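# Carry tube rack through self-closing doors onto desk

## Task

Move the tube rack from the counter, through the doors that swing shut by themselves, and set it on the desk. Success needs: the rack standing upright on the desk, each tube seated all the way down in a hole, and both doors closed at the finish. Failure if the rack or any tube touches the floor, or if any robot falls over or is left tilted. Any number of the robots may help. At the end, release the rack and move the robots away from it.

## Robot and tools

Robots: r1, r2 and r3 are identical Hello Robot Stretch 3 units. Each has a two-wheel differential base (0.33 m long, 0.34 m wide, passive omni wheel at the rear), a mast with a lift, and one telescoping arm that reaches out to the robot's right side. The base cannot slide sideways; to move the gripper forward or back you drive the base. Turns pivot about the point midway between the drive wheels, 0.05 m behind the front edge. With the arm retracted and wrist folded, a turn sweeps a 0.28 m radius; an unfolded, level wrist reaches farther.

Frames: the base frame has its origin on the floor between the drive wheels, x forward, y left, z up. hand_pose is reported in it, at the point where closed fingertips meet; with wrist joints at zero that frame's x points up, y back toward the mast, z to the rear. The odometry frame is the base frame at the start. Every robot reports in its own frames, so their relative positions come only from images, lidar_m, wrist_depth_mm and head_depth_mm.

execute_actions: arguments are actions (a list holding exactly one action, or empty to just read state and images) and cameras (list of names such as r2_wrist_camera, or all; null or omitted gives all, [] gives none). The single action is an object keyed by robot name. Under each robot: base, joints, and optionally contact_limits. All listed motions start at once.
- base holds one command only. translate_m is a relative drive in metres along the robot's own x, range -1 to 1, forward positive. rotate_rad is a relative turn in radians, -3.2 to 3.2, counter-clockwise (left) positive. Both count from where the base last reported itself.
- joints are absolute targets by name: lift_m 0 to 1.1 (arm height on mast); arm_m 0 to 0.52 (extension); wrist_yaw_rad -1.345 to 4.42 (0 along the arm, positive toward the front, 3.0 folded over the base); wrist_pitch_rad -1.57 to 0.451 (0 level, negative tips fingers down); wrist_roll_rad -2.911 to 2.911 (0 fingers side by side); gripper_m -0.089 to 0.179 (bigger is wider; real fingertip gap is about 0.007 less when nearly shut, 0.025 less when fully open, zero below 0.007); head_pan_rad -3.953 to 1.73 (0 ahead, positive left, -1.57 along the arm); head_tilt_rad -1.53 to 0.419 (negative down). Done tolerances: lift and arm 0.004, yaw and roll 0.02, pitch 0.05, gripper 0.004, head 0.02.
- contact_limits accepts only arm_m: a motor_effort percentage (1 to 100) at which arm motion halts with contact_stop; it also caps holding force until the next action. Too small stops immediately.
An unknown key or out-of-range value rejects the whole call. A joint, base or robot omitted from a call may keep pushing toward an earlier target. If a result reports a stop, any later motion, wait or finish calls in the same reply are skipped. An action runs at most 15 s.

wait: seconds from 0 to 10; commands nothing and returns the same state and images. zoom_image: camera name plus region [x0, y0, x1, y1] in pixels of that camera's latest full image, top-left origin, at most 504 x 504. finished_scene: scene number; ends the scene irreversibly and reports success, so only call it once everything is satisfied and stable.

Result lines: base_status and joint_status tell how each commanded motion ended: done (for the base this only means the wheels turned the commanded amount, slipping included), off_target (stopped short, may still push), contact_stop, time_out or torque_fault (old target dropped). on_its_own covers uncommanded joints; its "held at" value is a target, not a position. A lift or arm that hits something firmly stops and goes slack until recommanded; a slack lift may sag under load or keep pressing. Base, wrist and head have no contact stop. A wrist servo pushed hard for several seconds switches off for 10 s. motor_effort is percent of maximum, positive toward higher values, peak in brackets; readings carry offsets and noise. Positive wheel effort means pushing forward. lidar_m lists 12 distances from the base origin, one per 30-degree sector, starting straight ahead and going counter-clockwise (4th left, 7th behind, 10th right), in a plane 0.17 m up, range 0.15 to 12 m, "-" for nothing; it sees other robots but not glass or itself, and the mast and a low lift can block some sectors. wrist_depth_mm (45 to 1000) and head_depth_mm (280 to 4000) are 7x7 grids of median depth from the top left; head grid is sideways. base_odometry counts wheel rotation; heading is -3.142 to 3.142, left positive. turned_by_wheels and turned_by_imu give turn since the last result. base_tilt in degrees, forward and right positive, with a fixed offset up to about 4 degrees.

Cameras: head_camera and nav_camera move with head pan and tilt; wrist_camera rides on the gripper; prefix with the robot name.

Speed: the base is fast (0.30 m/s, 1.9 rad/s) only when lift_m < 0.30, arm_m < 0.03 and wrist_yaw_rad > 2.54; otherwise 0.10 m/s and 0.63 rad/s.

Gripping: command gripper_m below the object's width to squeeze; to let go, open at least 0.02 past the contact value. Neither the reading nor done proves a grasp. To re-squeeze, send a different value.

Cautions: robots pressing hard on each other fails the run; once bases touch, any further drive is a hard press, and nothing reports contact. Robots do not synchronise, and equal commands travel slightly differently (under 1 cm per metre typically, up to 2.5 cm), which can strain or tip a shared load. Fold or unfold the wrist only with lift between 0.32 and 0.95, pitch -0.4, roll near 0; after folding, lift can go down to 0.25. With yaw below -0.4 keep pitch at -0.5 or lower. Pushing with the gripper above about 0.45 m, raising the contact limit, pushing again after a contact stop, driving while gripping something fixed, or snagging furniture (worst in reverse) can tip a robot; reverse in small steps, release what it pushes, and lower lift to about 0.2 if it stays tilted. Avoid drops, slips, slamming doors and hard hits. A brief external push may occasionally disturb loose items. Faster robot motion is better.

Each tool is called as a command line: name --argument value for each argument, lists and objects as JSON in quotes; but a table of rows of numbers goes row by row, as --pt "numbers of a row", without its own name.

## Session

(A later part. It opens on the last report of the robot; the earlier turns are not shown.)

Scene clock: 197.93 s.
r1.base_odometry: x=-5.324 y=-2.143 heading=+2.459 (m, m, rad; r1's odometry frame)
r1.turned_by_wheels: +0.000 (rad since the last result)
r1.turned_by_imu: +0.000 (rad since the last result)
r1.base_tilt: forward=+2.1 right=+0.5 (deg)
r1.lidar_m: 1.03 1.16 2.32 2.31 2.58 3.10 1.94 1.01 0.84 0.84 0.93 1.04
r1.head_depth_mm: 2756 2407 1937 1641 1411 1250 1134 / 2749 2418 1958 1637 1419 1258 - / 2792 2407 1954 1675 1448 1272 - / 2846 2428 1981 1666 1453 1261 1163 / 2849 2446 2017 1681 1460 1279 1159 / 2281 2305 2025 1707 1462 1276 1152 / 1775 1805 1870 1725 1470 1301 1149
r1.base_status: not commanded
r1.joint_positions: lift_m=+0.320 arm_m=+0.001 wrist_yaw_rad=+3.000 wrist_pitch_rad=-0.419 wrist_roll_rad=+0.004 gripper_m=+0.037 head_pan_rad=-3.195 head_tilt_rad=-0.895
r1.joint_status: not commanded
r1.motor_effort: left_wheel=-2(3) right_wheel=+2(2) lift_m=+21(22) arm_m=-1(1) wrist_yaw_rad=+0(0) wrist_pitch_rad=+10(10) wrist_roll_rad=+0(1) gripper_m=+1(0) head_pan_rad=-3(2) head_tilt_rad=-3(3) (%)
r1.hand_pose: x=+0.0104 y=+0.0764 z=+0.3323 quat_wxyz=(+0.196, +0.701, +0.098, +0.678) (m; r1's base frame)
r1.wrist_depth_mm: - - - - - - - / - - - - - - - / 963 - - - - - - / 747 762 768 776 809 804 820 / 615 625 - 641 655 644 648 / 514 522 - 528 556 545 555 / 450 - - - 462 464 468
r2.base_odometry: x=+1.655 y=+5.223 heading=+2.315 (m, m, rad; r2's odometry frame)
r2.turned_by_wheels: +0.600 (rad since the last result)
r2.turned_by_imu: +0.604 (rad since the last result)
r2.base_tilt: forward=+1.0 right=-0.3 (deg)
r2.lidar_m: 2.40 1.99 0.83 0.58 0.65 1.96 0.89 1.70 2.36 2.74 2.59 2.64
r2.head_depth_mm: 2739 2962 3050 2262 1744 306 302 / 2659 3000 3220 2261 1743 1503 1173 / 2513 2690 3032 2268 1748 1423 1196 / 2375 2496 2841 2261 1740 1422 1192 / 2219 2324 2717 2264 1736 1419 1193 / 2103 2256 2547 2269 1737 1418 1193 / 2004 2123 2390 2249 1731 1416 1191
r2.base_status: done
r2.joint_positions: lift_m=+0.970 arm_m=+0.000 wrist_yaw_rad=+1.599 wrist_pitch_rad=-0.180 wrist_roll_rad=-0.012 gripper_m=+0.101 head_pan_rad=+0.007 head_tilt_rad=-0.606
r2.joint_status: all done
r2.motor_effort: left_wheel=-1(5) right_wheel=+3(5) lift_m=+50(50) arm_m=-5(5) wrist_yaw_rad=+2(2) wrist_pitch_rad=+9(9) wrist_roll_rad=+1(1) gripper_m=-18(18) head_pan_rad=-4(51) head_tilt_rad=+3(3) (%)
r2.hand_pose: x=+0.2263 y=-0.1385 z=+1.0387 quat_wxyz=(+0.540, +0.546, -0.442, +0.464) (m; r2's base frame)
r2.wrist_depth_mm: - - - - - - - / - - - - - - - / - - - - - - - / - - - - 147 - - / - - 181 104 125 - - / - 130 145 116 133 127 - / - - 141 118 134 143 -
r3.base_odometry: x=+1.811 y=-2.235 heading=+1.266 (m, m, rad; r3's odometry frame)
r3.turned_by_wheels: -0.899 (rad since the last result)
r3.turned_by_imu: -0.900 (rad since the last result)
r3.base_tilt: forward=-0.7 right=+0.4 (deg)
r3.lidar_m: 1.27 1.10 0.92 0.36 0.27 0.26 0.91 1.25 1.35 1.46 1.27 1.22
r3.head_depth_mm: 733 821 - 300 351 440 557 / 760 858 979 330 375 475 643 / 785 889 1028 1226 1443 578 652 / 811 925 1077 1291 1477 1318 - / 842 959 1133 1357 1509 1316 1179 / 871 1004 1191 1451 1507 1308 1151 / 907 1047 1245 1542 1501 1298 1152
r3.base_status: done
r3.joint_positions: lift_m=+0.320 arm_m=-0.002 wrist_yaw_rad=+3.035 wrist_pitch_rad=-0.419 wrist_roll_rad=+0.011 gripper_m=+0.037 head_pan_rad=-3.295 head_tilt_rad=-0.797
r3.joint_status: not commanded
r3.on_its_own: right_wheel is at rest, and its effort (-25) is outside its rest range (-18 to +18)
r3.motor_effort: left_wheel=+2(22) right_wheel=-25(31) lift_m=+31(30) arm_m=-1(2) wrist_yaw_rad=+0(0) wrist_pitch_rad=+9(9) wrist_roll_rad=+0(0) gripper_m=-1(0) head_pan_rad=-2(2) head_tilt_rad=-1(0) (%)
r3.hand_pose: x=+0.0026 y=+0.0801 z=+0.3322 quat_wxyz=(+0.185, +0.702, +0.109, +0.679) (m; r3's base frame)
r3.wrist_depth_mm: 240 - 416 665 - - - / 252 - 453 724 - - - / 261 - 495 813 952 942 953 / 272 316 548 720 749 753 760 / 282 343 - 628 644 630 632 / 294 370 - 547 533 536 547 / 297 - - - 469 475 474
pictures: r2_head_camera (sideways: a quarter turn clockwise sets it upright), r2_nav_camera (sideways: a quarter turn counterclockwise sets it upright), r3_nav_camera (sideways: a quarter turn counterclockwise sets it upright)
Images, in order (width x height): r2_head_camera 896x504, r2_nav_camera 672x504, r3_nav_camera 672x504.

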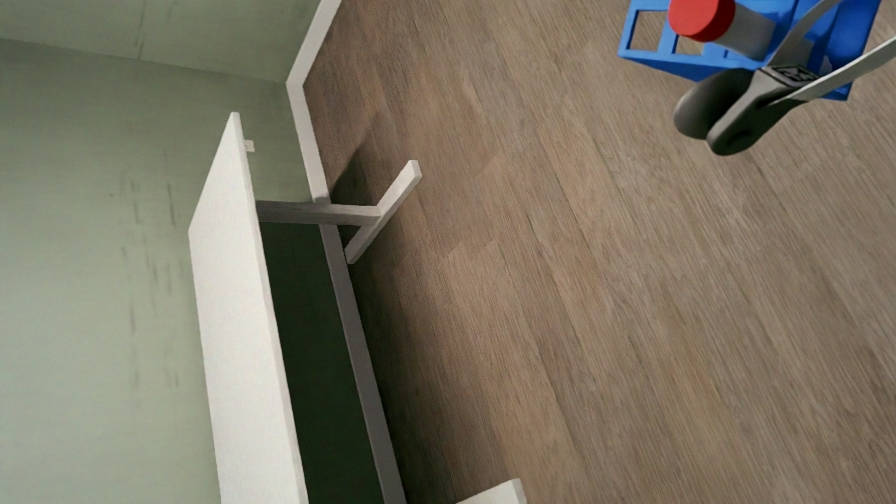

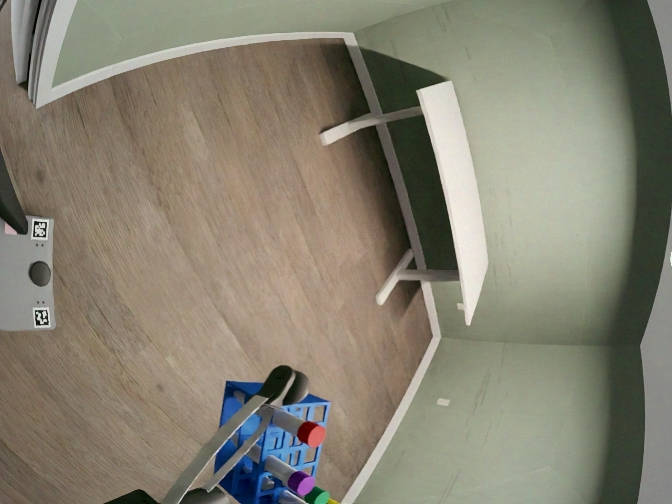

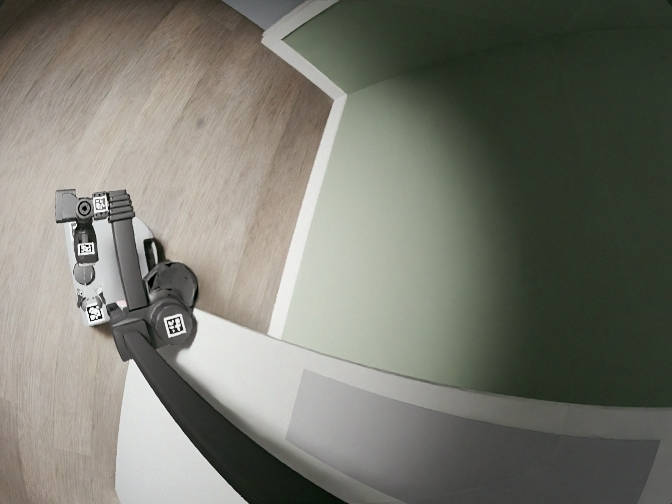

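execute_actions --actions '[{"r2":{"base":{"rotate_rad":0.25},"joints":{"lift_m":1.04}},"r3":{"base":{"rotate_rad":-0.75}}}]' --cameras '[]'

execute_actions --actions '[{"r2":{"base":{"translate_m":0.95}},"r3":{"base":{"translate_m":0.75}}}]' --cameras '["r2_nav_camera"]'

execute_actions --actions '[{"r2":{"base":{"rotate_rad":1.85},"joints":{"head_pan_rad":-1.57,"wrist_yaw_rad":0}}}]' --cameras '["r2_nav_camera","r2_wrist_camera","r3_nav_camera"]'

Scene clock: 201.37 s.
r1.base_odometry: x=-5.324 y=-2.143 heading=+2.459 (m, m, rad; r1's odometry frame)
r1.turned_by_wheels: +0.000 (rad since the last result)
r1.turned_by_imu: +0.000 (rad since the last result)
r1.base_tilt: forward=+2.1 right=+0.4 (deg)
r1.lidar_m: 1.03 1.16 2.33 2.31 2.59 3.09 1.94 1.01 0.84 0.84 0.93 1.04
r1.head_depth_mm: 2713 2374 1942 1618 1418 1246 1133 / 2740 2381 1944 1647 1422 1253 - / 2741 2409 1970 1649 1430 1271 - / 2857 2438 1969 1685 1451 1268 1171 / 2860 2468 2012 1667 1453 1276 1152 / 2261 2331 2060 1694 1456 1279 1140 / 1766 1797 1861 1709 1475 1297 1149
r1.base_status: not commanded
r1.joint_positions: lift_m=+0.320 arm_m=+0.001 wrist_yaw_rad=+3.000 wrist_pitch_rad=-0.419 wrist_roll_rad=+0.004 gripper_m=+0.037 head_pan_rad=-3.195 head_tilt_rad=-0.895
r1.joint_status: not commanded
r1.motor_effort: left_wheel=-3(3) right_wheel=+2(2) lift_m=+22(22) arm_m=-1(1) wrist_yaw_rad=+0(1) wrist_pitch_rad=+10(10) wrist_roll_rad=+0(0) gripper_m=+1(1) head_pan_rad=-3(3) head_tilt_rad=-3(3) (%)
r1.hand_pose: x=+0.0104 y=+0.0764 z=+0.3323 quat_wxyz=(+0.196, +0.701, +0.098, +0.678) (m; r1's base frame)
r1.wrist_depth_mm: - - - - - - - / - - - - - - - / 975 - - - - - - / 768 761 782 786 798 821 825 / 617 617 - 642 651 649 657 / 517 519 - 538 547 539 540 / 456 - - - 460 468 469
r2.base_odometry: x=+1.655 y=+5.223 heading=+2.564 (m, m, rad; r2's odometry frame)
r2.turned_by_wheels: +0.250 (rad since the last result)
r2.turned_by_imu: +0.251 (rad since the last result)
r2.base_tilt: forward=+0.9 right=-0.4 (deg)
r2.lidar_m: 1.99 1.27 0.67 0.58 2.94 0.89 0.97 2.32 2.57 2.61 2.59 2.40
r2.head_depth_mm: 2332 2469 2788 2278 1841 - 1188 / 2244 2368 2822 2266 1840 1390 1201 / 2163 2293 2734 2273 1742 1421 1198 / 2116 2292 2601 2264 1743 1415 1193 / 2043 2194 2521 2253 1746 1415 1196 / 1982 2143 2406 2196 1751 1414 1193 / 1933 2110 2338 2260 1744 1420 1191
r2.base_status: done
r2.joint_positions: lift_m=+1.040 arm_m=+0.000 wrist_yaw_rad=+1.599 wrist_pitch_rad=-0.179 wrist_roll_rad=-0.012 gripper_m=+0.101 head_pan_rad=+0.007 head_tilt_rad=-0.606
r2.joint_status: all done
r2.motor_effort: left_wheel=-1(3) right_wheel=+2(5) lift_m=+50(48) arm_m=-5(5) wrist_yaw_rad=+1(2) wrist_pitch_rad=+9(9) wrist_roll_rad=+1(1) gripper_m=-18(18) head_pan_rad=-5(4) head_tilt_rad=+3(3) (%)
r2.hand_pose: x=+0.2264 y=-0.1385 z=+1.1090 quat_wxyz=(+0.539, +0.546, -0.442, +0.464) (m; r2's base frame)
r2.wrist_depth_mm: - - - - - - - / - - - - - - - / - - - - - - - / - - - - 147 - - / - - 182 104 125 - - / - 129 145 115 133 127 - / - - 141 118 134 143 -
r3.base_odometry: x=+1.811 y=-2.235 heading=+0.516 (m, m, rad; r3's odometry frame)
r3.turned_by_wheels: -0.750 (rad since the last result)
r3.turned_by_imu: -0.669 (rad since the last result)
r3.base_tilt: forward=-0.8 right=+0.3 (deg)
r3.lidar_m: 1.21 1.22 1.09 1.40 0.44 0.30 0.28 0.90 1.12 1.35 1.41 1.32
r3.head_depth_mm: - 298 348 431 566 825 1174 / - 292 332 409 528 747 1134 / - 286 319 387 494 682 913 / - - 306 367 465 626 - / - - 298 351 438 579 786 / - - 293 336 416 573 1130 / - - 289 329 1375 1308 1151
r3.base_status: done
r3.joint_positions: lift_m=+0.320 arm_m=-0.002 wrist_yaw_rad=+3.035 wrist_pitch_rad=-0.419 wrist_roll_rad=+0.011 gripper_m=+0.037 head_pan_rad=-3.295 head_tilt_rad=-0.797
r3.joint_status: not commanded
r3.motor_effort: left_wheel=-4(29) right_wheel=-10(100) lift_m=+31(31) arm_m=-2(1) wrist_yaw_rad=+0(0) wrist_pitch_rad=+9(9) wrist_roll_rad=+0(0) gripper_m=+0(0) head_pan_rad=-1(1) head_tilt_rad=+0(1) (%)
r3.hand_pose: x=+0.0026 y=+0.0801 z=+0.3322 quat_wxyz=(+0.185, +0.702, +0.109, +0.679) (m; r3's base frame)
r3.wrist_depth_mm: 533 - - - - - - / 529 - - - - - - / 502 - 946 932 946 949 937 / 484 694 747 762 748 754 760 / 463 608 - 623 643 623 638 / 447 531 - 557 542 537 540 / 416 - - - 473 471 473
pictures: none
No camera images: the call's "cameras" was empty. Leave "cameras" out to get every camera's image.

Scene clock: 212.10 s.
r1.base_odometry: x=-5.324 y=-2.143 heading=+2.459 (m, m, rad; r1's odometry frame)
r1.turned_by_wheels: +0.000 (rad since the last result)
r1.turned_by_imu: +0.000 (rad since the last result)
r1.base_tilt: forward=+2.2 right=+0.5 (deg)
r1.lidar_m: 1.04 1.16 2.32 2.32 2.58 3.10 1.94 1.02 0.84 0.84 0.93 1.04
r1.head_depth_mm: 2706 2370 1934 1633 1420 1242 1132 / 2794 2418 1975 1646 1420 1248 - / 2784 2427 1965 1661 1433 1263 - / 2845 2445 2005 1676 1451 1277 1166 / 2838 2488 2015 1689 1447 1278 1151 / 2233 2292 2013 1701 1458 1284 1145 / 1757 1805 1839 1706 1480 1294 1146
r1.base_status: not commanded
r1.joint_positions: lift_m=+0.320 arm_m=+0.001 wrist_yaw_rad=+3.000 wrist_pitch_rad=-0.419 wrist_roll_rad=+0.004 gripper_m=+0.037 head_pan_rad=-3.195 head_tilt_rad=-0.895
r1.joint_status: not commanded
r1.motor_effort: left_wheel=-3(2) right_wheel=+2(2) lift_m=+22(22) arm_m=+0(0) wrist_yaw_rad=+0(0) wrist_pitch_rad=+10(10) wrist_roll_rad=+0(0) gripper_m=+0(0) head_pan_rad=-3(3) head_tilt_rad=-3(3) (%)
r1.hand_pose: x=+0.0104 y=+0.0764 z=+0.3323 quat_wxyz=(+0.196, +0.701, +0.098, +0.678) (m; r1's base frame)
r1.wrist_depth_mm: - - - - - - - / - - - - - - - / 955 - - - - - - / 754 750 767 796 792 824 834 / 612 617 - 643 653 659 662 / 520 525 - 532 548 549 548 / 456 - - - 465 469 475
r2.base_odometry: x=+0.859 y=+5.742 heading=+2.564 (m, m, rad; r2's odometry frame)
r2.turned_by_wheels: +0.000 (rad since the last result)
r2.turned_by_imu: -0.004 (rad since the last result)
r2.base_tilt: forward=+0.8 right=-0.3 (deg)
r2.lidar_m: 1.55 1.09 1.05 0.87 0.86 0.96 1.70 3.19 2.77 2.28 2.28 1.51
r2.head_depth_mm: 1458 1633 1456 1169 1807 - 1178 / 1410 1570 1453 1111 1833 1376 1197 / 1369 1520 1448 1058 1742 1415 1195 / 1322 1475 1447 1010 1741 1424 1195 / 1288 1419 1442 1010 1737 1420 1189 / 1247 1380 1441 1008 1688 1415 1192 / 1217 1337 1425 1005 1430 1408 1194
r2.base_status: done
r2.joint_positions: lift_m=+1.040 arm_m=+0.000 wrist_yaw_rad=+1.599 wrist_pitch_rad=-0.179 wrist_roll_rad=-0.012 gripper_m=+0.101 head_pan_rad=+0.007 head_tilt_rad=-0.606
r2.joint_status: not commanded
r2.motor_effort: left_wheel=-1(3) right_wheel=+1(6) lift_m=+50(50) arm_m=-5(5) wrist_yaw_rad=+2(2) wrist_pitch_rad=+9(9) wrist_roll_rad=+1(1) gripper_m=-18(18) head_pan_rad=-5(5) head_tilt_rad=+3(3) (%)
r2.hand_pose: x=+0.2264 y=-0.1385 z=+1.1090 quat_wxyz=(+0.539, +0.546, -0.442, +0.464) (m; r2's base frame)
r2.wrist_depth_mm: - - - - - - - / - - - - - - - / - - - - - - - / - - - - 147 - - / - - 181 104 125 - - / 777 130 143 116 133 127 - / - - 141 118 135 143 -
r3.base_odometry: x=+2.463 y=-1.865 heading=+0.516 (m, m, rad; r3's odometry frame)
r3.turned_by_wheels: +0.000 (rad since the last result)
r3.turned_by_imu: +0.005 (rad since the last result)
r3.base_tilt: forward=-0.7 right=+0.4 (deg)
r3.lidar_m: 0.46 0.47 0.58 0.99 0.99 1.27 1.63 1.65 1.41 1.22 0.76 0.50
r3.head_depth_mm: 1542 1621 1733 1782 1547 1338 1193 / 1662 1848 2050 1826 1536 1325 1173 / 1607 1851 2090 1829 1544 1330 1209 / 1547 1785 2040 1831 1521 1322 - / 1495 1720 2001 1791 1522 1318 1176 / 1464 1666 1942 1798 1505 1299 1152 / 1413 1596 1845 1769 1500 1302 1150
r3.base_status: done
r3.joint_positions: lift_m=+0.320 arm_m=-0.002 wrist_yaw_rad=+3.035 wrist_pitch_rad=-0.419 wrist_roll_rad=+0.011 gripper_m=+0.037 head_pan_rad=-3.295 head_tilt_rad=-0.797
r3.joint_status: not commanded
r3.motor_effort: left_wheel=+1(5) right_wheel=-3(6) lift_m=+31(31) arm_m=-2(2) wrist_yaw_rad=+0(0) wrist_pitch_rad=+9(9) wrist_roll_rad=+0(0) gripper_m=+0(0) head_pan_rad=-1(2) head_tilt_rad=-1(0) (%)
r3.hand_pose: x=+0.0026 y=+0.0801 z=+0.3322 quat_wxyz=(+0.185, +0.702, +0.109, +0.679) (m; r3's base frame)
r3.wrist_depth_mm: 842 - 967 - 875 594 451 / 903 - - - 920 625 462 / 920 - 920 929 884 633 475 / 743 750 761 755 752 641 483 / 624 627 - 620 646 607 497 / 529 535 - 554 535 537 496 / 475 - - - 468 472 470
pictures: r2_nav_camera (sideways: a quarter turn counterclockwise sets it upright)
Images, in order (width x height): r2_nav_camera 672x504.

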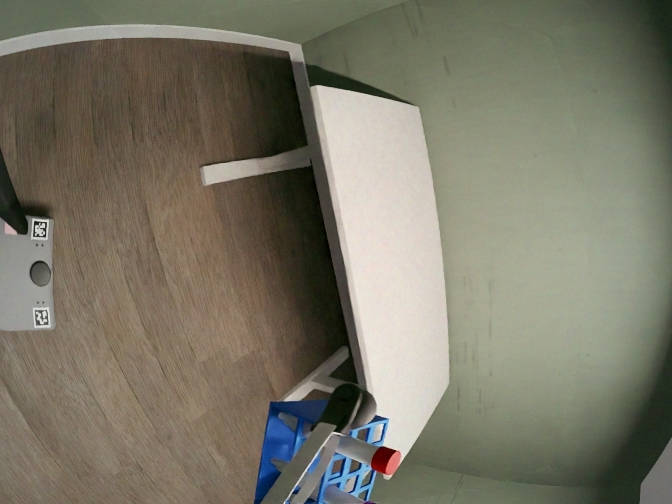

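Scene clock: 216.00 s.
r1.base_odometry: x=-5.324 y=-2.143 heading=+2.459 (m, m, rad; r1's odometry frame)
r1.turned_by_wheels: +0.000 (rad since the last result)
r1.turned_by_imu: +0.000 (rad since the last result)
r1.base_tilt: forward=+2.2 right=+0.5 (deg)
r1.lidar_m: 1.04 1.16 2.32 2.32 2.58 3.10 1.94 1.01 0.84 0.83 0.93 1.04
r1.head_depth_mm: 2712 2354 1935 1636 1424 1243 1132 / 2762 2384 1935 1653 1423 1256 - / 2792 2427 1984 1660 1432 1267 - / 2859 2439 1988 1691 1441 1269 1169 / 2839 2481 1982 1685 1451 1271 1153 / 2268 2305 2021 1698 1462 1288 1148 / 1763 1812 1859 1699 1462 1288 1154
r1.base_status: not commanded
r1.joint_positions: lift_m=+0.320 arm_m=+0.001 wrist_yaw_rad=+3.000 wrist_pitch_rad=-0.419 wrist_roll_rad=+0.004 gripper_m=+0.037 head_pan_rad=-3.195 head_tilt_rad=-0.895
r1.joint_status: not commanded
r1.motor_effort: left_wheel=-3(3) right_wheel=+1(2) lift_m=+22(22) arm_m=-2(1) wrist_yaw_rad=+1(0) wrist_pitch_rad=+10(10) wrist_roll_rad=-1(1) gripper_m=+2(1) head_pan_rad=-4(3) head_tilt_rad=-3(3) (%)
r1.hand_pose: x=+0.0104 y=+0.0764 z=+0.3323 quat_wxyz=(+0.196, +0.701, +0.098, +0.678) (m; r1's base frame)
r1.wrist_depth_mm: - - - - - - - / - - - - - - - / 963 - - - - - - / 750 758 784 783 808 826 823 / 604 622 - 636 659 651 660 / 521 521 - 530 554 551 552 / 451 - - - 463 473 475
r2.base_odometry: x=+0.859 y=+5.742 heading=-1.869 (m, m, rad; r2's odometry frame)
r2.turned_by_wheels: +1.850 (rad since the last result)
r2.turned_by_imu: +1.863 (rad since the last result)
r2.base_tilt: forward=+0.8 right=-0.4 (deg)
r2.lidar_m: 0.86 0.88 1.25 2.77 3.28 2.40 2.28 2.33 1.51 1.09 1.30 0.91
r2.head_depth_mm: 1278 1420 1531 - - - 1174 / 1272 1410 1520 - - - 1144 / 1266 1414 - - - - 1145 / 1270 1413 1500 391 1699 1421 1190 / 1267 1412 1470 930 1637 1417 1196 / 1262 1404 1529 1011 1742 1418 1191 / 1263 1400 1578 1751 1749 1413 1190
r2.base_status: done
r2.joint_positions: lift_m=+1.040 arm_m=+0.000 wrist_yaw_rad=+0.002 wrist_pitch_rad=-0.179 wrist_roll_rad=-0.012 gripper_m=+0.101 head_pan_rad=-1.563 head_tilt_rad=-0.606
r2.joint_status: all done
r2.motor_effort: left_wheel=-1(4) right_wheel=+2(5) lift_m=+50(50) arm_m=-5(5) wrist_yaw_rad=-2(2) wrist_pitch_rad=+9(9) wrist_roll_rad=+1(1) gripper_m=-18(18) head_pan_rad=-4(50) head_tilt_rad=+3(3) (%)
r2.hand_pose: x=-0.0210 y=-0.3932 z=+1.1090 quat_wxyz=(+0.709, +0.065, -0.700, -0.063) (m; r2's base frame)
r2.wrist_depth_mm: - - - - - - - / - - - - - - - / - - - - - - - / - - - - 145 - - / - - 181 105 125 - - / - 129 145 119 134 127 863 / - 613 142 118 134 143 707
r3.base_odometry: x=+2.463 y=-1.865 heading=+0.516 (m, m, rad; r3's odometry frame)
r3.turned_by_wheels: +0.000 (rad since the last result)
r3.turned_by_imu: -0.001 (rad since the last result)
r3.base_tilt: forward=-0.8 right=+0.4 (deg)
r3.lidar_m: 0.46 0.47 0.59 1.00 1.02 1.27 1.64 1.66 1.41 1.22 0.76 0.50
r3.head_depth_mm: 1529 1624 1732 1769 1540 1329 1195 / 1663 1872 2053 1834 1542 1321 1174 / 1597 1843 2090 1824 1528 1318 1209 / 1550 1763 2043 1807 1524 1317 - / 1503 1720 1994 1803 1515 1318 1173 / 1460 1662 1916 1793 1508 1307 1156 / 1410 1604 1861 1774 1511 1306 1151
r3.base_status: not commanded
r3.joint_positions: lift_m=+0.320 arm_m=-0.002 wrist_yaw_rad=+3.035 wrist_pitch_rad=-0.419 wrist_roll_rad=+0.011 gripper_m=+0.037 head_pan_rad=-3.295 head_tilt_rad=-0.797
r3.joint_status: not commanded
r3.motor_effort: left_wheel=+1(1) right_wheel=-3(2) lift_m=+31(31) arm_m=-1(1) wrist_yaw_rad=+0(0) wrist_pitch_rad=+9(9) wrist_roll_rad=+0(0) gripper_m=-1(1) head_pan_rad=-2(2) head_tilt_rad=-1(1) (%)
r3.hand_pose: x=+0.0026 y=+0.0801 z=+0.3322 quat_wxyz=(+0.185, +0.702, +0.109, +0.679) (m; r3's base frame)
r3.wrist_depth_mm: 851 - 978 - 879 593 454 / 929 - - - 920 611 457 / 934 - 946 932 866 643 478 / 737 746 745 742 751 643 485 / 611 630 - 630 641 605 494 / 530 532 - 550 529 542 498 / 479 - - - 472 470 474
pictures: r2_nav_camera (sideways: a quarter turn counterclockwise sets it upright), r2_wrist_camera, r3_nav_camera (sideways: a quarter turn counterclockwise sets it upright)
Images, in order (width x height): r2_nav_camera 672x504, r2_wrist_camera 644x364, r3_nav_camera 672x504.

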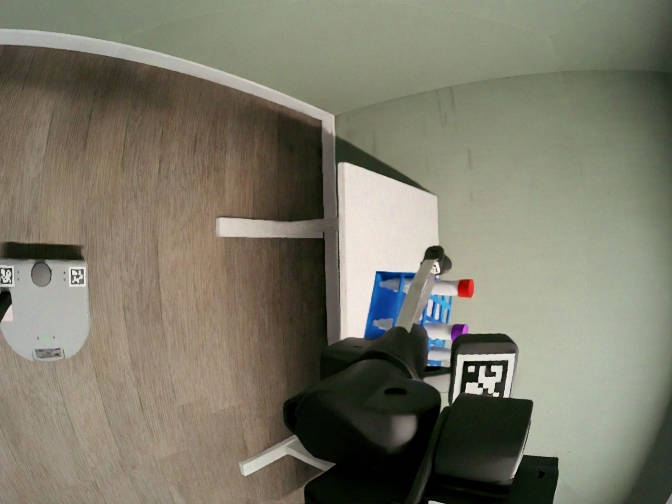

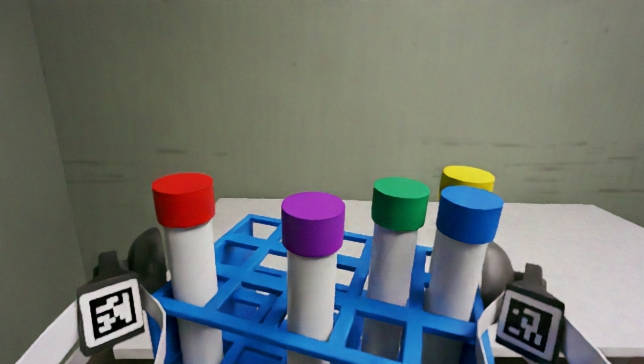

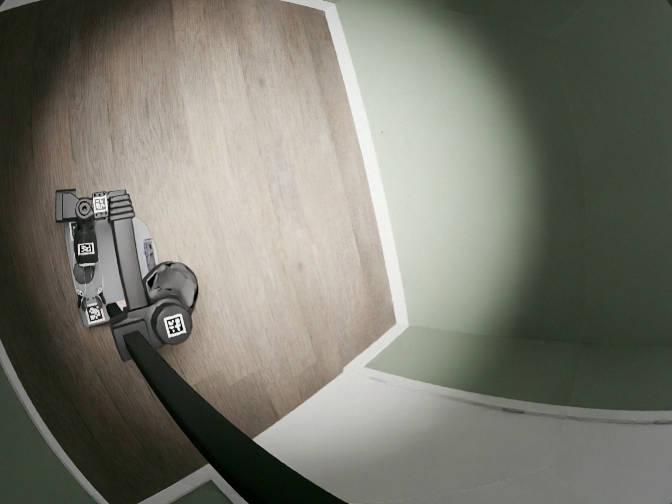

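execute_actions --actions '[{"r2":{"base":{"translate_m":-0.15},"joints":{"arm_m":0.515,"lift_m":0.9,"wrist_pitch_rad":-0.2,"head_pan_rad":-1.7}}}]' --cameras '["r2_head_camera","r2_wrist_camera","r2_nav_camera"]'

Scene clock: 224.17 s.
r1.base_odometry: x=-5.324 y=-2.143 heading=+2.459 (m, m, rad; r1's odometry frame)
r1.turned_by_wheels: +0.000 (rad since the last result)
r1.turned_by_imu: +0.000 (rad since the last result)
r1.base_tilt: forward=+2.2 right=+0.5 (deg)
r1.lidar_m: 1.03 1.16 2.32 2.31 2.57 3.09 1.94 1.01 0.84 0.84 0.93 1.04
r1.head_depth_mm: 2771 2378 1946 1644 1416 1248 1129 / 2787 2390 1936 1649 1426 1257 - / 2767 2399 1981 1666 1438 1275 - / 2858 2422 1989 1684 1440 1267 1169 / 2837 2464 2001 1706 1454 1282 1151 / 2267 2309 2017 1687 1452 1290 1143 / 1746 1805 1869 1716 1479 1289 1149
r1.base_status: not commanded
r1.joint_positions: lift_m=+0.320 arm_m=+0.001 wrist_yaw_rad=+3.000 wrist_pitch_rad=-0.419 wrist_roll_rad=+0.004 gripper_m=+0.037 head_pan_rad=-3.195 head_tilt_rad=-0.895
r1.joint_status: not commanded
r1.motor_effort: left_wheel=-3(3) right_wheel=+2(2) lift_m=+22(22) arm_m=-1(1) wrist_yaw_rad=+0(0) wrist_pitch_rad=+10(10) wrist_roll_rad=-1(1) gripper_m=+0(1) head_pan_rad=-4(2) head_tilt_rad=-3(3) (%)
r1.hand_pose: x=+0.0104 y=+0.0764 z=+0.3323 quat_wxyz=(+0.196, +0.701, +0.098, +0.678) (m; r1's base frame)
r1.wrist_depth_mm: - - - - - - - / - - - - - - - / 979 - - - - - - / 760 753 773 784 800 820 821 / 617 628 - 633 659 649 661 / 523 516 - 532 545 543 546 / 449 - - - 459 468 476
r2.base_odometry: x=+0.903 y=+5.885 heading=-1.869 (m, m, rad; r2's odometry frame)
r2.turned_by_wheels: +0.000 (rad since the last result)
r2.turned_by_imu: -0.001 (rad since the last result)
r2.base_tilt: forward=+0.8 right=-0.2 (deg)
r2.lidar_m: 1.01 1.04 1.46 3.17 3.22 2.25 2.12 2.17 1.42 1.55 1.13 1.07
r2.head_depth_mm: 1346 1496 1460 1062 - - 1196 / 1320 1476 1543 - 1633 1421 1191 / 1314 1448 1362 1011 1733 1421 1195 / 1294 1416 - 1013 1754 1419 1195 / 1271 1411 1217 1006 1738 1422 1193 / 1258 1386 1439 1005 1740 1412 1189 / 1239 1365 1440 1009 1547 1415 1187
r2.base_status: done
r2.joint_positions: lift_m=+0.900 arm_m=+0.515 wrist_yaw_rad=+0.000 wrist_pitch_rad=-0.225 wrist_roll_rad=-0.012 gripper_m=+0.101 head_pan_rad=-1.693 head_tilt_rad=-0.606
r2.joint_status: all done
r2.motor_effort: left_wheel=+0(4) right_wheel=+2(2) lift_m=+31(48) arm_m=+5(6) wrist_yaw_rad=+0(3) wrist_pitch_rad=+7(9) wrist_roll_rad=+1(1) gripper_m=-18(18) head_pan_rad=-4(21) head_tilt_rad=+3(3) (%)
r2.hand_pose: x=-0.0214 y=-0.9040 z=+0.9584 quat_wxyz=(+0.707, +0.080, -0.698, -0.079) (m; r2's base frame)
r2.wrist_depth_mm: 715 707 713 731 736 745 766 / 742 734 775 776 772 799 802 / 781 804 797 817 837 829 866 / 811 830 824 841 139 896 907 / 652 649 181 109 127 660 721 / 506 131 146 120 134 136 554 / 414 385 142 120 136 143 456
r3.base_odometry: x=+2.463 y=-1.865 heading=+0.516 (m, m, rad; r3's odometry frame)
r3.turned_by_wheels: +0.000 (rad since the last result)
r3.turned_by_imu: -0.001 (rad since the last result)
r3.base_tilt: forward=-0.8 right=+0.4 (deg)
r3.lidar_m: 0.46 0.47 0.59 1.00 1.02 1.27 1.64 1.65 1.41 1.22 0.76 0.50
r3.head_depth_mm: 1525 1634 1725 1756 1543 1336 1192 / 1645 1862 2059 1827 1536 1325 1168 / 1601 1843 2086 1820 1537 1328 1212 / 1539 1790 2021 1814 1516 1319 - / 1500 1715 1989 1801 1525 1309 1180 / 1447 1659 1923 1803 1509 1306 1153 / 1413 1607 1857 1779 1510 1303 1152
r3.base_status: not commanded
r3.joint_positions: lift_m=+0.320 arm_m=-0.002 wrist_yaw_rad=+3.035 wrist_pitch_rad=-0.419 wrist_roll_rad=+0.011 gripper_m=+0.037 head_pan_rad=-3.295 head_tilt_rad=-0.797
r3.joint_status: not commanded
r3.motor_effort: left_wheel=+1(1) right_wheel=-2(3) lift_m=+31(31) arm_m=-2(1) wrist_yaw_rad=+0(0) wrist_pitch_rad=+9(9) wrist_roll_rad=+0(0) gripper_m=-1(1) head_pan_rad=-2(2) head_tilt_rad=-1(1) (%)
r3.hand_pose: x=+0.0026 y=+0.0801 z=+0.3322 quat_wxyz=(+0.185, +0.702, +0.109, +0.679) (m; r3's base frame)
r3.wrist_depth_mm: 859 - 948 - 854 596 451 / 918 - - - 920 609 460 / 913 - 938 929 876 636 474 / 736 741 743 753 760 654 490 / 610 629 - 630 644 611 497 / 529 537 - 548 532 540 502 / 477 - - - 471 473 470
pictures: r2_head_camera (sideways: a quarter turn clockwise sets it upright), r2_nav_camera (sideways: a quarter turn counterclockwise sets it upright), r2_wrist_camera
Images, in order (width x height): r2_head_camera 896x504, r2_nav_camera 672x504, r2_wrist_camera 644x364.

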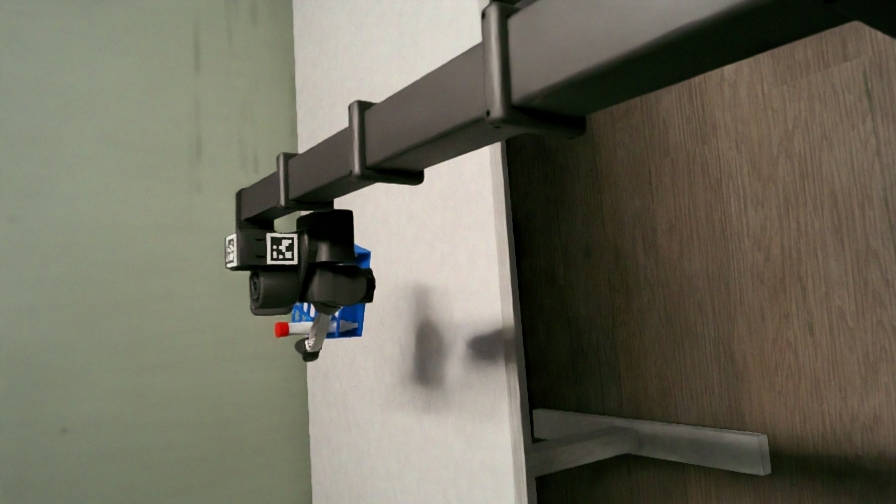

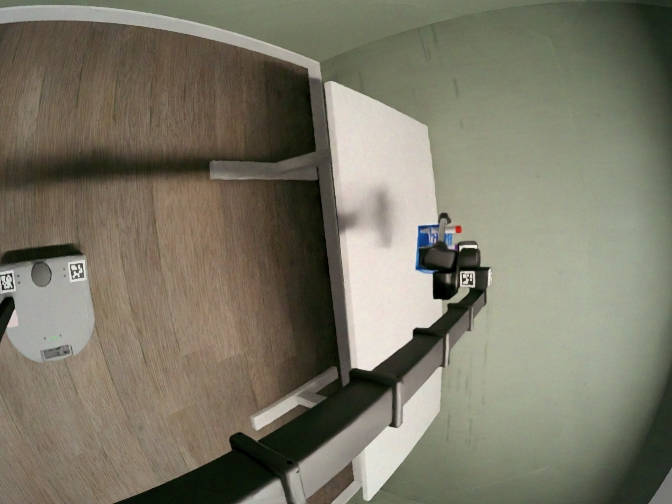

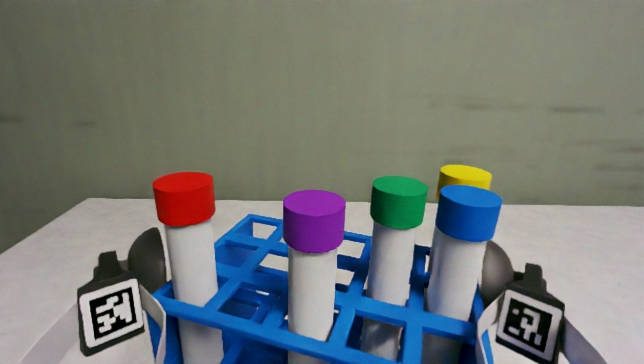

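execute_actions --actions '[{"r2":{"joints":{"lift_m":0.765}}}]' --cameras '["r2_head_camera"]'

Scene clock: 226.57 s.
r1.base_odometry: x=-5.324 y=-2.143 heading=+2.459 (m, m, rad; r1's odometry frame)
r1.turned_by_wheels: +0.000 (rad since the last result)
r1.turned_by_imu: +0.000 (rad since the last result)
r1.base_tilt: forward=+2.1 right=+0.5 (deg)
r1.lidar_m: 1.03 1.16 2.31 2.31 2.57 3.08 1.94 1.01 0.84 0.83 0.93 1.04
r1.head_depth_mm: 2747 2369 1928 1634 1409 1254 1126 / 2732 2384 1935 1641 1419 1255 - / 2780 2414 1978 1668 1440 1265 - / 2798 2440 2001 1680 1436 1271 1166 / 2812 2499 2020 1688 1457 1275 1150 / 2276 2315 2030 1697 1468 1282 1138 / 1767 1797 1852 1720 1477 1292 1152
r1.base_status: not commanded
r1.joint_positions: lift_m=+0.320 arm_m=+0.001 wrist_yaw_rad=+3.000 wrist_pitch_rad=-0.419 wrist_roll_rad=+0.004 gripper_m=+0.037 head_pan_rad=-3.195 head_tilt_rad=-0.895
r1.joint_status: not commanded
r1.motor_effort: left_wheel=-2(2) right_wheel=+2(2) lift_m=+21(22) arm_m=-1(0) wrist_yaw_rad=+0(0) wrist_pitch_rad=+10(10) wrist_roll_rad=+0(1) gripper_m=+0(1) head_pan_rad=-3(4) head_tilt_rad=-3(3) (%)
r1.hand_pose: x=+0.0104 y=+0.0764 z=+0.3323 quat_wxyz=(+0.196, +0.701, +0.098, +0.678) (m; r1's base frame)
r1.wrist_depth_mm: - - - - - - - / - - - - - - - / 983 - - - - - - / 758 772 771 786 796 808 825 / 615 622 - 647 647 657 665 / 521 526 - 533 555 551 545 / 454 - - - 465 472 474
r2.base_odometry: x=+0.903 y=+5.885 heading=-1.869 (m, m, rad; r2's odometry frame)
r2.turned_by_wheels: +0.000 (rad since the last result)
r2.turned_by_imu: +0.000 (rad since the last result)
r2.base_tilt: forward=+0.9 right=-0.3 (deg)
r2.lidar_m: 1.01 1.04 1.46 3.18 3.19 2.24 2.13 2.17 1.42 1.55 1.13 1.07
r2.head_depth_mm: 1340 1507 1455 1060 1752 1421 1251 / 1334 1478 1450 1059 1809 - 1166 / 1312 1454 1448 1060 1690 1416 1193 / 1288 1427 1520 932 1747 1422 1190 / 1269 1421 1444 965 1738 1420 1191 / 1255 1390 1438 1005 1742 1417 1193 / 1237 1363 1440 1009 1539 1413 1190
r2.base_status: not commanded
r2.joint_positions: lift_m=+0.765 arm_m=+0.515 wrist_yaw_rad=+0.000 wrist_pitch_rad=-0.225 wrist_roll_rad=-0.012 gripper_m=+0.101 head_pan_rad=-1.693 head_tilt_rad=-0.606
r2.joint_status: all done
r2.motor_effort: left_wheel=-2(1) right_wheel=+2(1) lift_m=+31(29) arm_m=+6(5) wrist_yaw_rad=+0(1) wrist_pitch_rad=+8(8) wrist_roll_rad=+1(1) gripper_m=-18(18) head_pan_rad=-4(5) head_tilt_rad=+3(3) (%)
r2.hand_pose: x=-0.0214 y=-0.9040 z=+0.8234 quat_wxyz=(+0.707, +0.080, -0.698, -0.079) (m; r2's base frame)
r2.wrist_depth_mm: 707 717 727 745 741 764 769 / 738 749 769 785 781 791 808 / 769 781 794 812 831 846 857 / 533 534 548 564 140 559 613 / 380 382 181 108 127 385 421 / 297 131 146 131 134 135 325 / - 229 143 120 136 143 269
r3.base_odometry: x=+2.463 y=-1.865 heading=+0.516 (m, m, rad; r3's odometry frame)
r3.turned_by_wheels: +0.000 (rad since the last result)
r3.turned_by_imu: +0.000 (rad since the last result)
r3.base_tilt: forward=-0.8 right=+0.4 (deg)
r3.lidar_m: 0.46 0.47 0.59 1.00 1.02 1.28 1.63 1.65 1.41 1.22 0.76 0.50
r3.head_depth_mm: 1528 1622 1729 1772 1550 1337 1192 / 1657 1853 2046 1833 1533 1338 1173 / 1607 1867 2104 1825 1532 1325 1206 / 1545 1788 2035 1795 1520 1314 - / 1493 1716 1990 1803 1512 1314 1175 / 1460 1664 1931 1787 1504 1305 1150 / 1415 1603 1858 1774 1501 1306 1147
r3.base_status: not commanded
r3.joint_positions: lift_m=+0.320 arm_m=-0.002 wrist_yaw_rad=+3.035 wrist_pitch_rad=-0.419 wrist_roll_rad=+0.011 gripper_m=+0.037 head_pan_rad=-3.295 head_tilt_rad=-0.797
r3.joint_status: not commanded
r3.motor_effort: left_wheel=+1(0) right_wheel=-2(2) lift_m=+31(32) arm_m=-2(2) wrist_yaw_rad=+0(0) wrist_pitch_rad=+9(9) wrist_roll_rad=+0(0) gripper_m=+0(1) head_pan_rad=-1(1) head_tilt_rad=-2(1) (%)
r3.hand_pose: x=+0.0026 y=+0.0801 z=+0.3322 quat_wxyz=(+0.185, +0.702, +0.109, +0.679) (m; r3's base frame)
r3.wrist_depth_mm: 863 - 971 - 889 596 455 / 921 - - - 931 612 463 / 922 - 924 930 883 633 477 / 745 734 744 750 755 640 485 / 623 608 - 618 646 610 494 / 533 529 - 555 536 541 499 / 479 - - - 468 468 472
pictures: r2_head_camera (sideways: a quarter turn clockwise sets it upright)
Images, in order (width x height): r2_head_camera 896x504.

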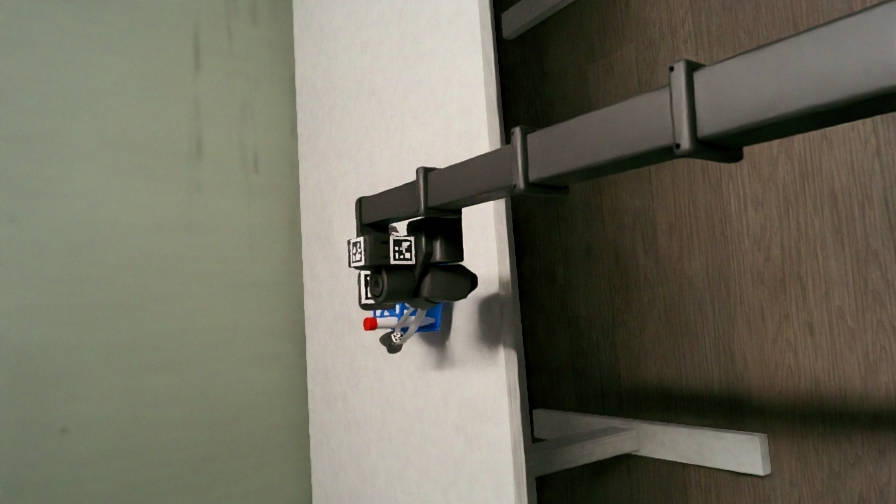

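Well on the desk. 277 corresponded to 13 mm above → lower to 0.739.

execute_actions --actions '[{"r2":{"joints":{"lift_m":0.74}}}]' --cameras '[]'

execute_actions --actions '[{"r2":{"joints":{"gripper_m":0.179}}}]' --cameras '["r2_wrist_camera"]'

execute_actions --actions '[{"r2":{"joints":{"arm_m":0.05}}}]' --cameras '["r2_wrist_camera","r2_head_camera"]'

Scene clock: 228.23 s.
r1.base_odometry: x=-5.324 y=-2.143 heading=+2.459 (m, m, rad; r1's odometry frame)
r1.turned_by_wheels: +0.000 (rad since the last result)
r1.turned_by_imu: +0.000 (rad since the last result)
r1.base_tilt: forward=+2.2 right=+0.5 (deg)
r1.lidar_m: 1.03 1.16 2.32 2.31 2.58 3.10 1.94 1.01 0.84 0.84 0.93 1.04
r1.head_depth_mm: 2725 2369 1947 1625 1415 1253 1128 / 2756 2402 1964 1657 1425 1259 - / 2785 2449 1973 1665 1441 1261 - / 2877 2467 1986 1664 1448 1269 1166 / 2846 2467 1999 1692 1454 1270 1149 / 2271 2317 2031 1701 1458 1284 1134 / 1752 1789 1841 1713 1466 1285 1153
r1.base_status: not commanded
r1.joint_positions: lift_m=+0.320 arm_m=+0.001 wrist_yaw_rad=+3.000 wrist_pitch_rad=-0.419 wrist_roll_rad=+0.004 gripper_m=+0.037 head_pan_rad=-3.195 head_tilt_rad=-0.895
r1.joint_status: not commanded
r1.motor_effort: left_wheel=-3(3) right_wheel=+2(2) lift_m=+21(22) arm_m=-1(1) wrist_yaw_rad=+0(0) wrist_pitch_rad=+10(10) wrist_roll_rad=-1(0) gripper_m=+0(0) head_pan_rad=-3(2) head_tilt_rad=-3(3) (%)
r1.hand_pose: x=+0.0104 y=+0.0764 z=+0.3323 quat_wxyz=(+0.196, +0.701, +0.098, +0.678) (m; r1's base frame)
r1.wrist_depth_mm: - - - - - - - / - - - - - - - / 977 - - - - - - / 750 759 774 793 792 792 816 / 616 617 - 629 663 652 660 / 519 522 - 537 542 550 548 / 452 - - - 465 468 472
r2.base_odometry: x=+0.903 y=+5.885 heading=-1.869 (m, m, rad; r2's odometry frame)
r2.turned_by_wheels: +0.000 (rad since the last result)
r2.turned_by_imu: +0.000 (rad since the last result)
r2.base_tilt: forward=+0.9 right=-0.4 (deg)
r2.lidar_m: 1.01 1.04 1.45 3.19 3.19 2.26 2.13 2.17 1.42 1.55 1.13 1.07
r2.head_depth_mm: 1352 1508 1455 1061 1751 1428 1222 / 1326 1479 1456 1062 1761 - - / 1304 1448 1444 1058 1682 1423 1199 / 1290 1432 1438 923 1739 1420 1190 / 1270 1415 1436 971 1746 1419 1192 / 1251 1387 1437 1009 1743 1418 1190 / 1233 1368 1434 1002 1542 1415 1189
r2.base_status: not commanded
r2.joint_positions: lift_m=+0.740 arm_m=+0.515 wrist_yaw_rad=+0.000 wrist_pitch_rad=-0.225 wrist_roll_rad=-0.012 gripper_m=+0.101 head_pan_rad=-1.693 head_tilt_rad=-0.606
r2.joint_status: all done
r2.motor_effort: left_wheel=-1(1) right_wheel=+2(2) lift_m=+31(31) arm_m=+6(6) wrist_yaw_rad=-1(1) wrist_pitch_rad=+8(8) wrist_roll_rad=+1(1) gripper_m=-18(18) head_pan_rad=-5(4) head_tilt_rad=+2(3) (%)
r2.hand_pose: x=-0.0214 y=-0.9040 z=+0.7984 quat_wxyz=(+0.707, +0.080, -0.698, -0.079) (m; r2's base frame)
r2.wrist_depth_mm: 713 720 716 723 746 751 770 / 735 763 754 767 783 807 802 / 776 764 807 799 817 817 837 / 456 464 478 497 139 483 542 / 333 337 181 109 126 336 374 / 266 131 145 131 134 135 283 / - 199 143 120 136 143 233
r3.base_odometry: x=+2.463 y=-1.865 heading=+0.516 (m, m, rad; r3's odometry frame)
r3.turned_by_wheels: +0.000 (rad since the last result)
r3.turned_by_imu: +0.000 (rad since the last result)
r3.base_tilt: forward=-0.6 right=+0.3 (deg)
r3.lidar_m: 0.46 0.47 0.59 0.99 1.02 1.27 1.64 1.65 1.41 1.22 0.76 0.50
r3.head_depth_mm: 1537 1619 1725 1761 1553 1339 1196 / 1655 1858 2072 1819 1529 1329 1164 / 1596 1857 2102 1815 1534 1323 1208 / 1551 1790 2035 1803 1518 1322 - / 1500 1710 1984 1808 1514 1319 1172 / 1462 1654 1916 1785 1521 1309 1150 / 1416 1606 1848 1776 1496 1299 1145
r3.base_status: not commanded
r3.joint_positions: lift_m=+0.320 arm_m=-0.002 wrist_yaw_rad=+3.035 wrist_pitch_rad=-0.419 wrist_roll_rad=+0.011 gripper_m=+0.037 head_pan_rad=-3.295 head_tilt_rad=-0.797
r3.joint_status: not commanded
r3.motor_effort: left_wheel=+1(1) right_wheel=-2(2) lift_m=+30(31) arm_m=-1(1) wrist_yaw_rad=+0(0) wrist_pitch_rad=+9(9) wrist_roll_rad=+0(0) gripper_m=+0(1) head_pan_rad=-1(1) head_tilt_rad=-1(1) (%)
r3.hand_pose: x=+0.0026 y=+0.0801 z=+0.3322 quat_wxyz=(+0.185, +0.702, +0.109, +0.679) (m; r3's base frame)
r3.wrist_depth_mm: 836 - 988 - 879 593 457 / 917 - - - 897 616 463 / 935 - 926 936 884 633 476 / 738 747 748 738 732 643 486 / 618 624 - 624 640 607 492 / 538 539 - 558 536 529 492 / 478 - - - 467 476 472
pictures: none
No camera images: the call's "cameras" was empty. Leave "cameras" out to get every camera's image.

Scene clock: 229.50 s.
r1.base_odometry: x=-5.324 y=-2.143 heading=+2.459 (m, m, rad; r1's odometry frame)
r1.turned_by_wheels: +0.000 (rad since the last result)
r1.turned_by_imu: +0.000 (rad since the last result)
r1.base_tilt: forward=+2.1 right=+0.5 (deg)
r1.lidar_m: 1.04 1.16 2.33 2.31 2.57 3.10 1.95 1.01 0.84 0.84 0.93 1.04
r1.head_depth_mm: 2721 2345 1934 1639 1408 1246 1125 / 2792 2383 1958 1642 1434 1263 - / 2797 2434 1977 1656 1426 1270 - / 2824 2467 1980 1661 1449 1282 1169 / 2854 2471 2032 1697 1457 1282 1149 / 2271 2305 2035 1695 1455 1279 1142 / 1753 1804 1863 1723 1486 1289 1148
r1.base_status: not commanded
r1.joint_positions: lift_m=+0.320 arm_m=+0.001 wrist_yaw_rad=+3.000 wrist_pitch_rad=-0.419 wrist_roll_rad=+0.004 gripper_m=+0.037 head_pan_rad=-3.195 head_tilt_rad=-0.895
r1.joint_status: not commanded
r1.motor_effort: left_wheel=-3(2) right_wheel=+2(2) lift_m=+21(22) arm_m=-1(0) wrist_yaw_rad=+0(0) wrist_pitch_rad=+10(10) wrist_roll_rad=+0(1) gripper_m=+0(0) head_pan_rad=-2(3) head_tilt_rad=-3(3) (%)
r1.hand_pose: x=+0.0104 y=+0.0764 z=+0.3323 quat_wxyz=(+0.196, +0.701, +0.098, +0.678) (m; r1's base frame)
r1.wrist_depth_mm: - - - - - - - / - - - - - - - / 954 - - - - - - / 760 770 772 791 768 802 827 / 609 622 - 643 662 648 659 / 516 521 - 534 553 548 553 / 451 - - - 462 470 472
r2.base_odometry: x=+0.903 y=+5.885 heading=-1.869 (m, m, rad; r2's odometry frame)
r2.turned_by_wheels: +0.000 (rad since the last result)
r2.turned_by_imu: +0.000 (rad since the last result)
r2.base_tilt: forward=+0.9 right=-0.3 (deg)
r2.lidar_m: 1.01 1.04 1.46 3.18 3.19 2.25 2.13 2.17 1.42 1.55 1.13 1.07
r2.head_depth_mm: 1346 1506 1451 1065 1754 1422 1224 / 1323 1481 1453 1064 1749 - - / 1311 1458 1447 1060 1695 1416 1196 / 1292 1431 1444 924 1748 1423 1191 / 1274 1405 1433 965 1748 1404 1189 / 1254 1381 1442 1008 1737 1412 1193 / 1238 1365 1439 1004 1547 1412 1191
r2.base_status: not commanded
r2.joint_positions: lift_m=+0.740 arm_m=+0.515 wrist_yaw_rad=+0.000 wrist_pitch_rad=-0.221 wrist_roll_rad=-0.012 gripper_m=+0.179 head_pan_rad=-1.693 head_tilt_rad=-0.606
r2.joint_status: all done
r2.motor_effort: left_wheel=-1(1) right_wheel=+2(2) lift_m=+31(31) arm_m=+6(5) wrist_yaw_rad=+0(0) wrist_pitch_rad=+7(8) wrist_roll_rad=+1(1) gripper_m=+0(82) head_pan_rad=-4(4) head_tilt_rad=+3(2) (%)
r2.hand_pose: x=-0.0214 y=-0.9043 z=+0.7992 quat_wxyz=(+0.707, +0.079, -0.698, -0.078) (m; r2's base frame)
r2.wrist_depth_mm: 705 698 719 733 759 748 765 / 743 750 764 778 785 800 803 / 779 784 782 789 806 831 842 / 467 483 485 501 513 536 549 / 335 321 197 114 125 348 374 / - 255 149 118 135 269 298 / - 143 137 122 135 213 -
r3.base_odometry: x=+2.463 y=-1.865 heading=+0.516 (m, m, rad; r3's odometry frame)
r3.turned_by_wheels: +0.000 (rad since the last result)
r3.turned_by_imu: +0.000 (rad since the last result)
r3.base_tilt: forward=-0.7 right=+0.3 (deg)
r3.lidar_m: 0.46 0.47 0.59 1.00 1.02 1.27 1.63 1.65 1.41 1.22 0.76 0.50
r3.head_depth_mm: 1514 1625 1737 1774 1546 1336 1190 / 1651 1872 2048 1825 1541 1330 1171 / 1606 1847 2108 1820 1535 1324 1206 / 1557 1797 2025 1807 1524 1319 - / 1493 1714 2000 1807 1528 1312 1173 / 1463 1661 1918 1793 1499 1306 1152 / 1410 1606 1856 1764 1510 1306 1147
r3.base_status: not commanded
r3.joint_positions: lift_m=+0.320 arm_m=-0.002 wrist_yaw_rad=+3.035 wrist_pitch_rad=-0.419 wrist_roll_rad=+0.011 gripper_m=+0.037 head_pan_rad=-3.295 head_tilt_rad=-0.797
r3.joint_status: not commanded
r3.motor_effort: left_wheel=+1(0) right_wheel=-2(2) lift_m=+31(31) arm_m=-1(2) wrist_yaw_rad=+0(0) wrist_pitch_rad=+9(9) wrist_roll_rad=+0(0) gripper_m=-1(1) head_pan_rad=-2(1) head_tilt_rad=-1(2) (%)
r3.hand_pose: x=+0.0026 y=+0.0801 z=+0.3322 quat_wxyz=(+0.185, +0.702, +0.109, +0.679) (m; r3's base frame)
r3.wrist_depth_mm: 862 - 942 - 874 603 455 / 922 - - - 905 623 463 / 929 - 930 942 887 630 479 / 750 744 744 744 757 638 490 / 625 619 - 628 643 613 494 / 533 534 - 551 535 542 499 / 481 - - - 472 471 468
pictures: r2_wrist_camera
Images, in order (width x height): r2_wrist_camera 644x364.

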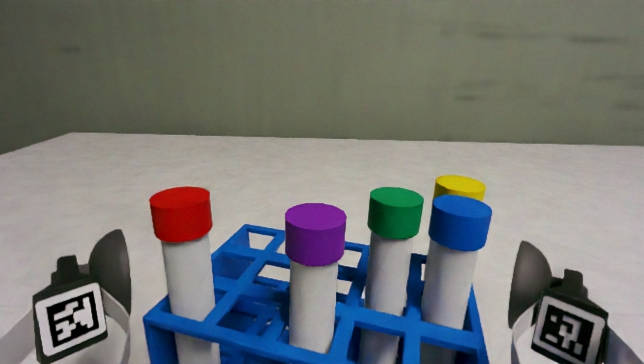

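Scene clock: 234.10 s.
r1.base_odometry: x=-5.324 y=-2.143 heading=+2.459 (m, m, rad; r1's odometry frame)
r1.turned_by_wheels: +0.000 (rad since the last result)
r1.turned_by_imu: +0.000 (rad since the last result)
r1.base_tilt: forward=+2.2 right=+0.5 (deg)
r1.lidar_m: 1.03 1.16 2.32 2.31 2.57 3.11 1.94 1.01 0.84 0.84 0.93 1.04
r1.head_depth_mm: 2685 2384 1931 1645 1420 1252 1136 / 2760 2390 1935 1643 1428 1270 - / 2796 2443 1987 1644 1436 1264 - / 2809 2448 1980 1676 1441 1268 1166 / 2837 2463 2013 1690 1453 1277 1147 / 2275 2298 2022 1714 1457 1278 1140 / 1765 1798 1852 1725 1474 1292 1149
r1.base_status: not commanded
r1.joint_positions: lift_m=+0.320 arm_m=+0.001 wrist_yaw_rad=+3.000 wrist_pitch_rad=-0.419 wrist_roll_rad=+0.004 gripper_m=+0.037 head_pan_rad=-3.195 head_tilt_rad=-0.895
r1.joint_status: not commanded
r1.motor_effort: left_wheel=-2(3) right_wheel=+2(2) lift_m=+21(22) arm_m=-1(1) wrist_yaw_rad=+0(0) wrist_pitch_rad=+10(10) wrist_roll_rad=-1(1) gripper_m=+0(0) head_pan_rad=-2(2) head_tilt_rad=-4(3) (%)
r1.hand_pose: x=+0.0104 y=+0.0764 z=+0.3323 quat_wxyz=(+0.196, +0.701, +0.098, +0.678) (m; r1's base frame)
r1.wrist_depth_mm: - - - - - - - / - - - - - - - / 967 - - - - - - / 751 775 778 775 793 811 805 / 618 625 - 641 655 655 659 / 518 519 - 530 548 543 552 / 461 - - - 464 465 475
r2.base_odometry: x=+0.903 y=+5.885 heading=-1.869 (m, m, rad; r2's odometry frame)
r2.turned_by_wheels: +0.000 (rad since the last result)
r2.turned_by_imu: -0.001 (rad since the last result)
r2.base_tilt: forward=+0.8 right=-0.4 (deg)
r2.lidar_m: 1.01 1.04 1.46 3.18 3.21 2.25 2.12 2.18 1.42 1.55 1.13 1.07
r2.head_depth_mm: 1341 1506 1460 1063 1754 1425 1223 / 1328 1483 1452 1059 1754 1417 - / 1311 1455 1452 1014 1749 1424 - / 1293 1434 1444 972 1748 1499 - / 1275 1408 1442 968 1738 1415 1181 / 1254 1390 1440 1009 1738 1400 1188 / 1237 1369 1435 1007 1544 1415 1194
r2.base_status: not commanded
r2.joint_positions: lift_m=+0.740 arm_m=+0.050 wrist_yaw_rad=+0.000 wrist_pitch_rad=-0.220 wrist_roll_rad=-0.012 gripper_m=+0.179 head_pan_rad=-1.693 head_tilt_rad=-0.606
r2.joint_status: all done
r2.motor_effort: left_wheel=-1(1) right_wheel=+2(2) lift_m=+32(31) arm_m=-5(5) wrist_yaw_rad=-1(0) wrist_pitch_rad=+6(6) wrist_roll_rad=+1(1) gripper_m=+0(0) head_pan_rad=-4(5) head_tilt_rad=+2(2) (%)
r2.hand_pose: x=-0.0214 y=-0.4401 z=+0.7995 quat_wxyz=(+0.707, +0.079, -0.698, -0.077) (m; r2's base frame)
r2.wrist_depth_mm: - - - - - - - / - - - - - - - / - 806 855 587 946 964 - / 517 519 543 541 533 544 558 / - - - - - - - / - - - - - - - / - - - - - - -
r3.base_odometry: x=+2.463 y=-1.865 heading=+0.516 (m, m, rad; r3's odometry frame)
r3.turned_by_wheels: +0.000 (rad since the last result)
r3.turned_by_imu: -0.001 (rad since the last result)
r3.base_tilt: forward=-0.8 right=+0.3 (deg)
r3.lidar_m: 0.46 0.47 0.59 1.00 1.02 1.27 1.64 1.66 1.41 1.22 0.76 0.50
r3.head_depth_mm: 1529 1611 1729 1772 1545 1329 1192 / 1658 1855 2044 1819 1549 1327 1170 / 1601 1847 2095 1811 1516 1321 1207 / 1546 1768 2034 1807 1520 1317 - / 1512 1715 2011 1800 1521 1309 1174 / 1457 1653 1919 1776 1505 1309 1148 / 1410 1589 1847 1776 1497 1302 1148
r3.base_status: not commanded
r3.joint_positions: lift_m=+0.320 arm_m=-0.002 wrist_yaw_rad=+3.035 wrist_pitch_rad=-0.419 wrist_roll_rad=+0.011 gripper_m=+0.037 head_pan_rad=-3.295 head_tilt_rad=-0.797
r3.joint_status: not commanded
r3.motor_effort: left_wheel=+1(1) right_wheel=-3(2) lift_m=+31(31) arm_m=-1(1) wrist_yaw_rad=+0(0) wrist_pitch_rad=+9(9) wrist_roll_rad=+0(0) gripper_m=+0(0) head_pan_rad=-2(1) head_tilt_rad=-2(1) (%)
r3.hand_pose: x=+0.0026 y=+0.0801 z=+0.3322 quat_wxyz=(+0.185, +0.702, +0.109, +0.679) (m; r3's base frame)
r3.wrist_depth_mm: 865 - 965 - 882 609 457 / 924 - - - 924 624 464 / 914 - 945 939 864 640 475 / 742 749 756 753 747 644 487 / 622 625 - 623 643 615 493 / 534 530 - 553 542 537 492 / 479 - - - 467 468 468
pictures: r2_head_camera (sideways: a quarter turn clockwise sets it upright), r2_wrist_camera
Images, in order (width x height): r2_head_camera 896x504, r2_wrist_camera 644x364.

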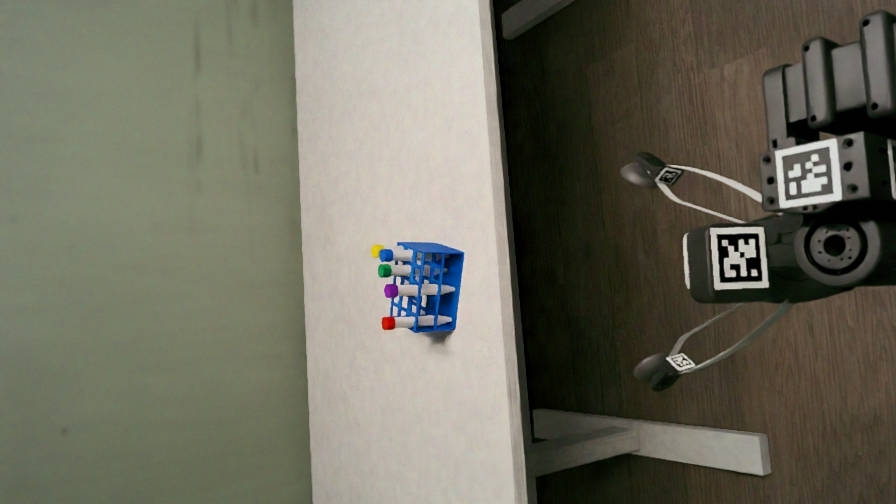

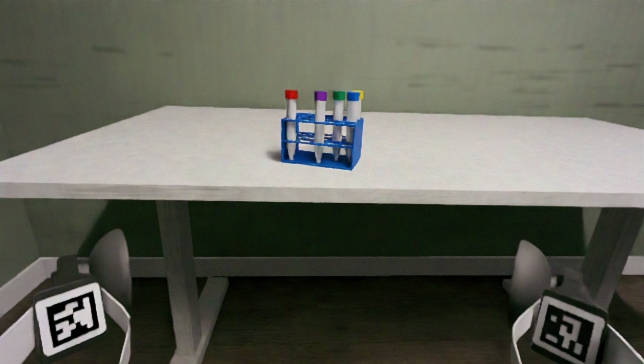

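finished_scene --scene 2

The scene is finished: the task was done.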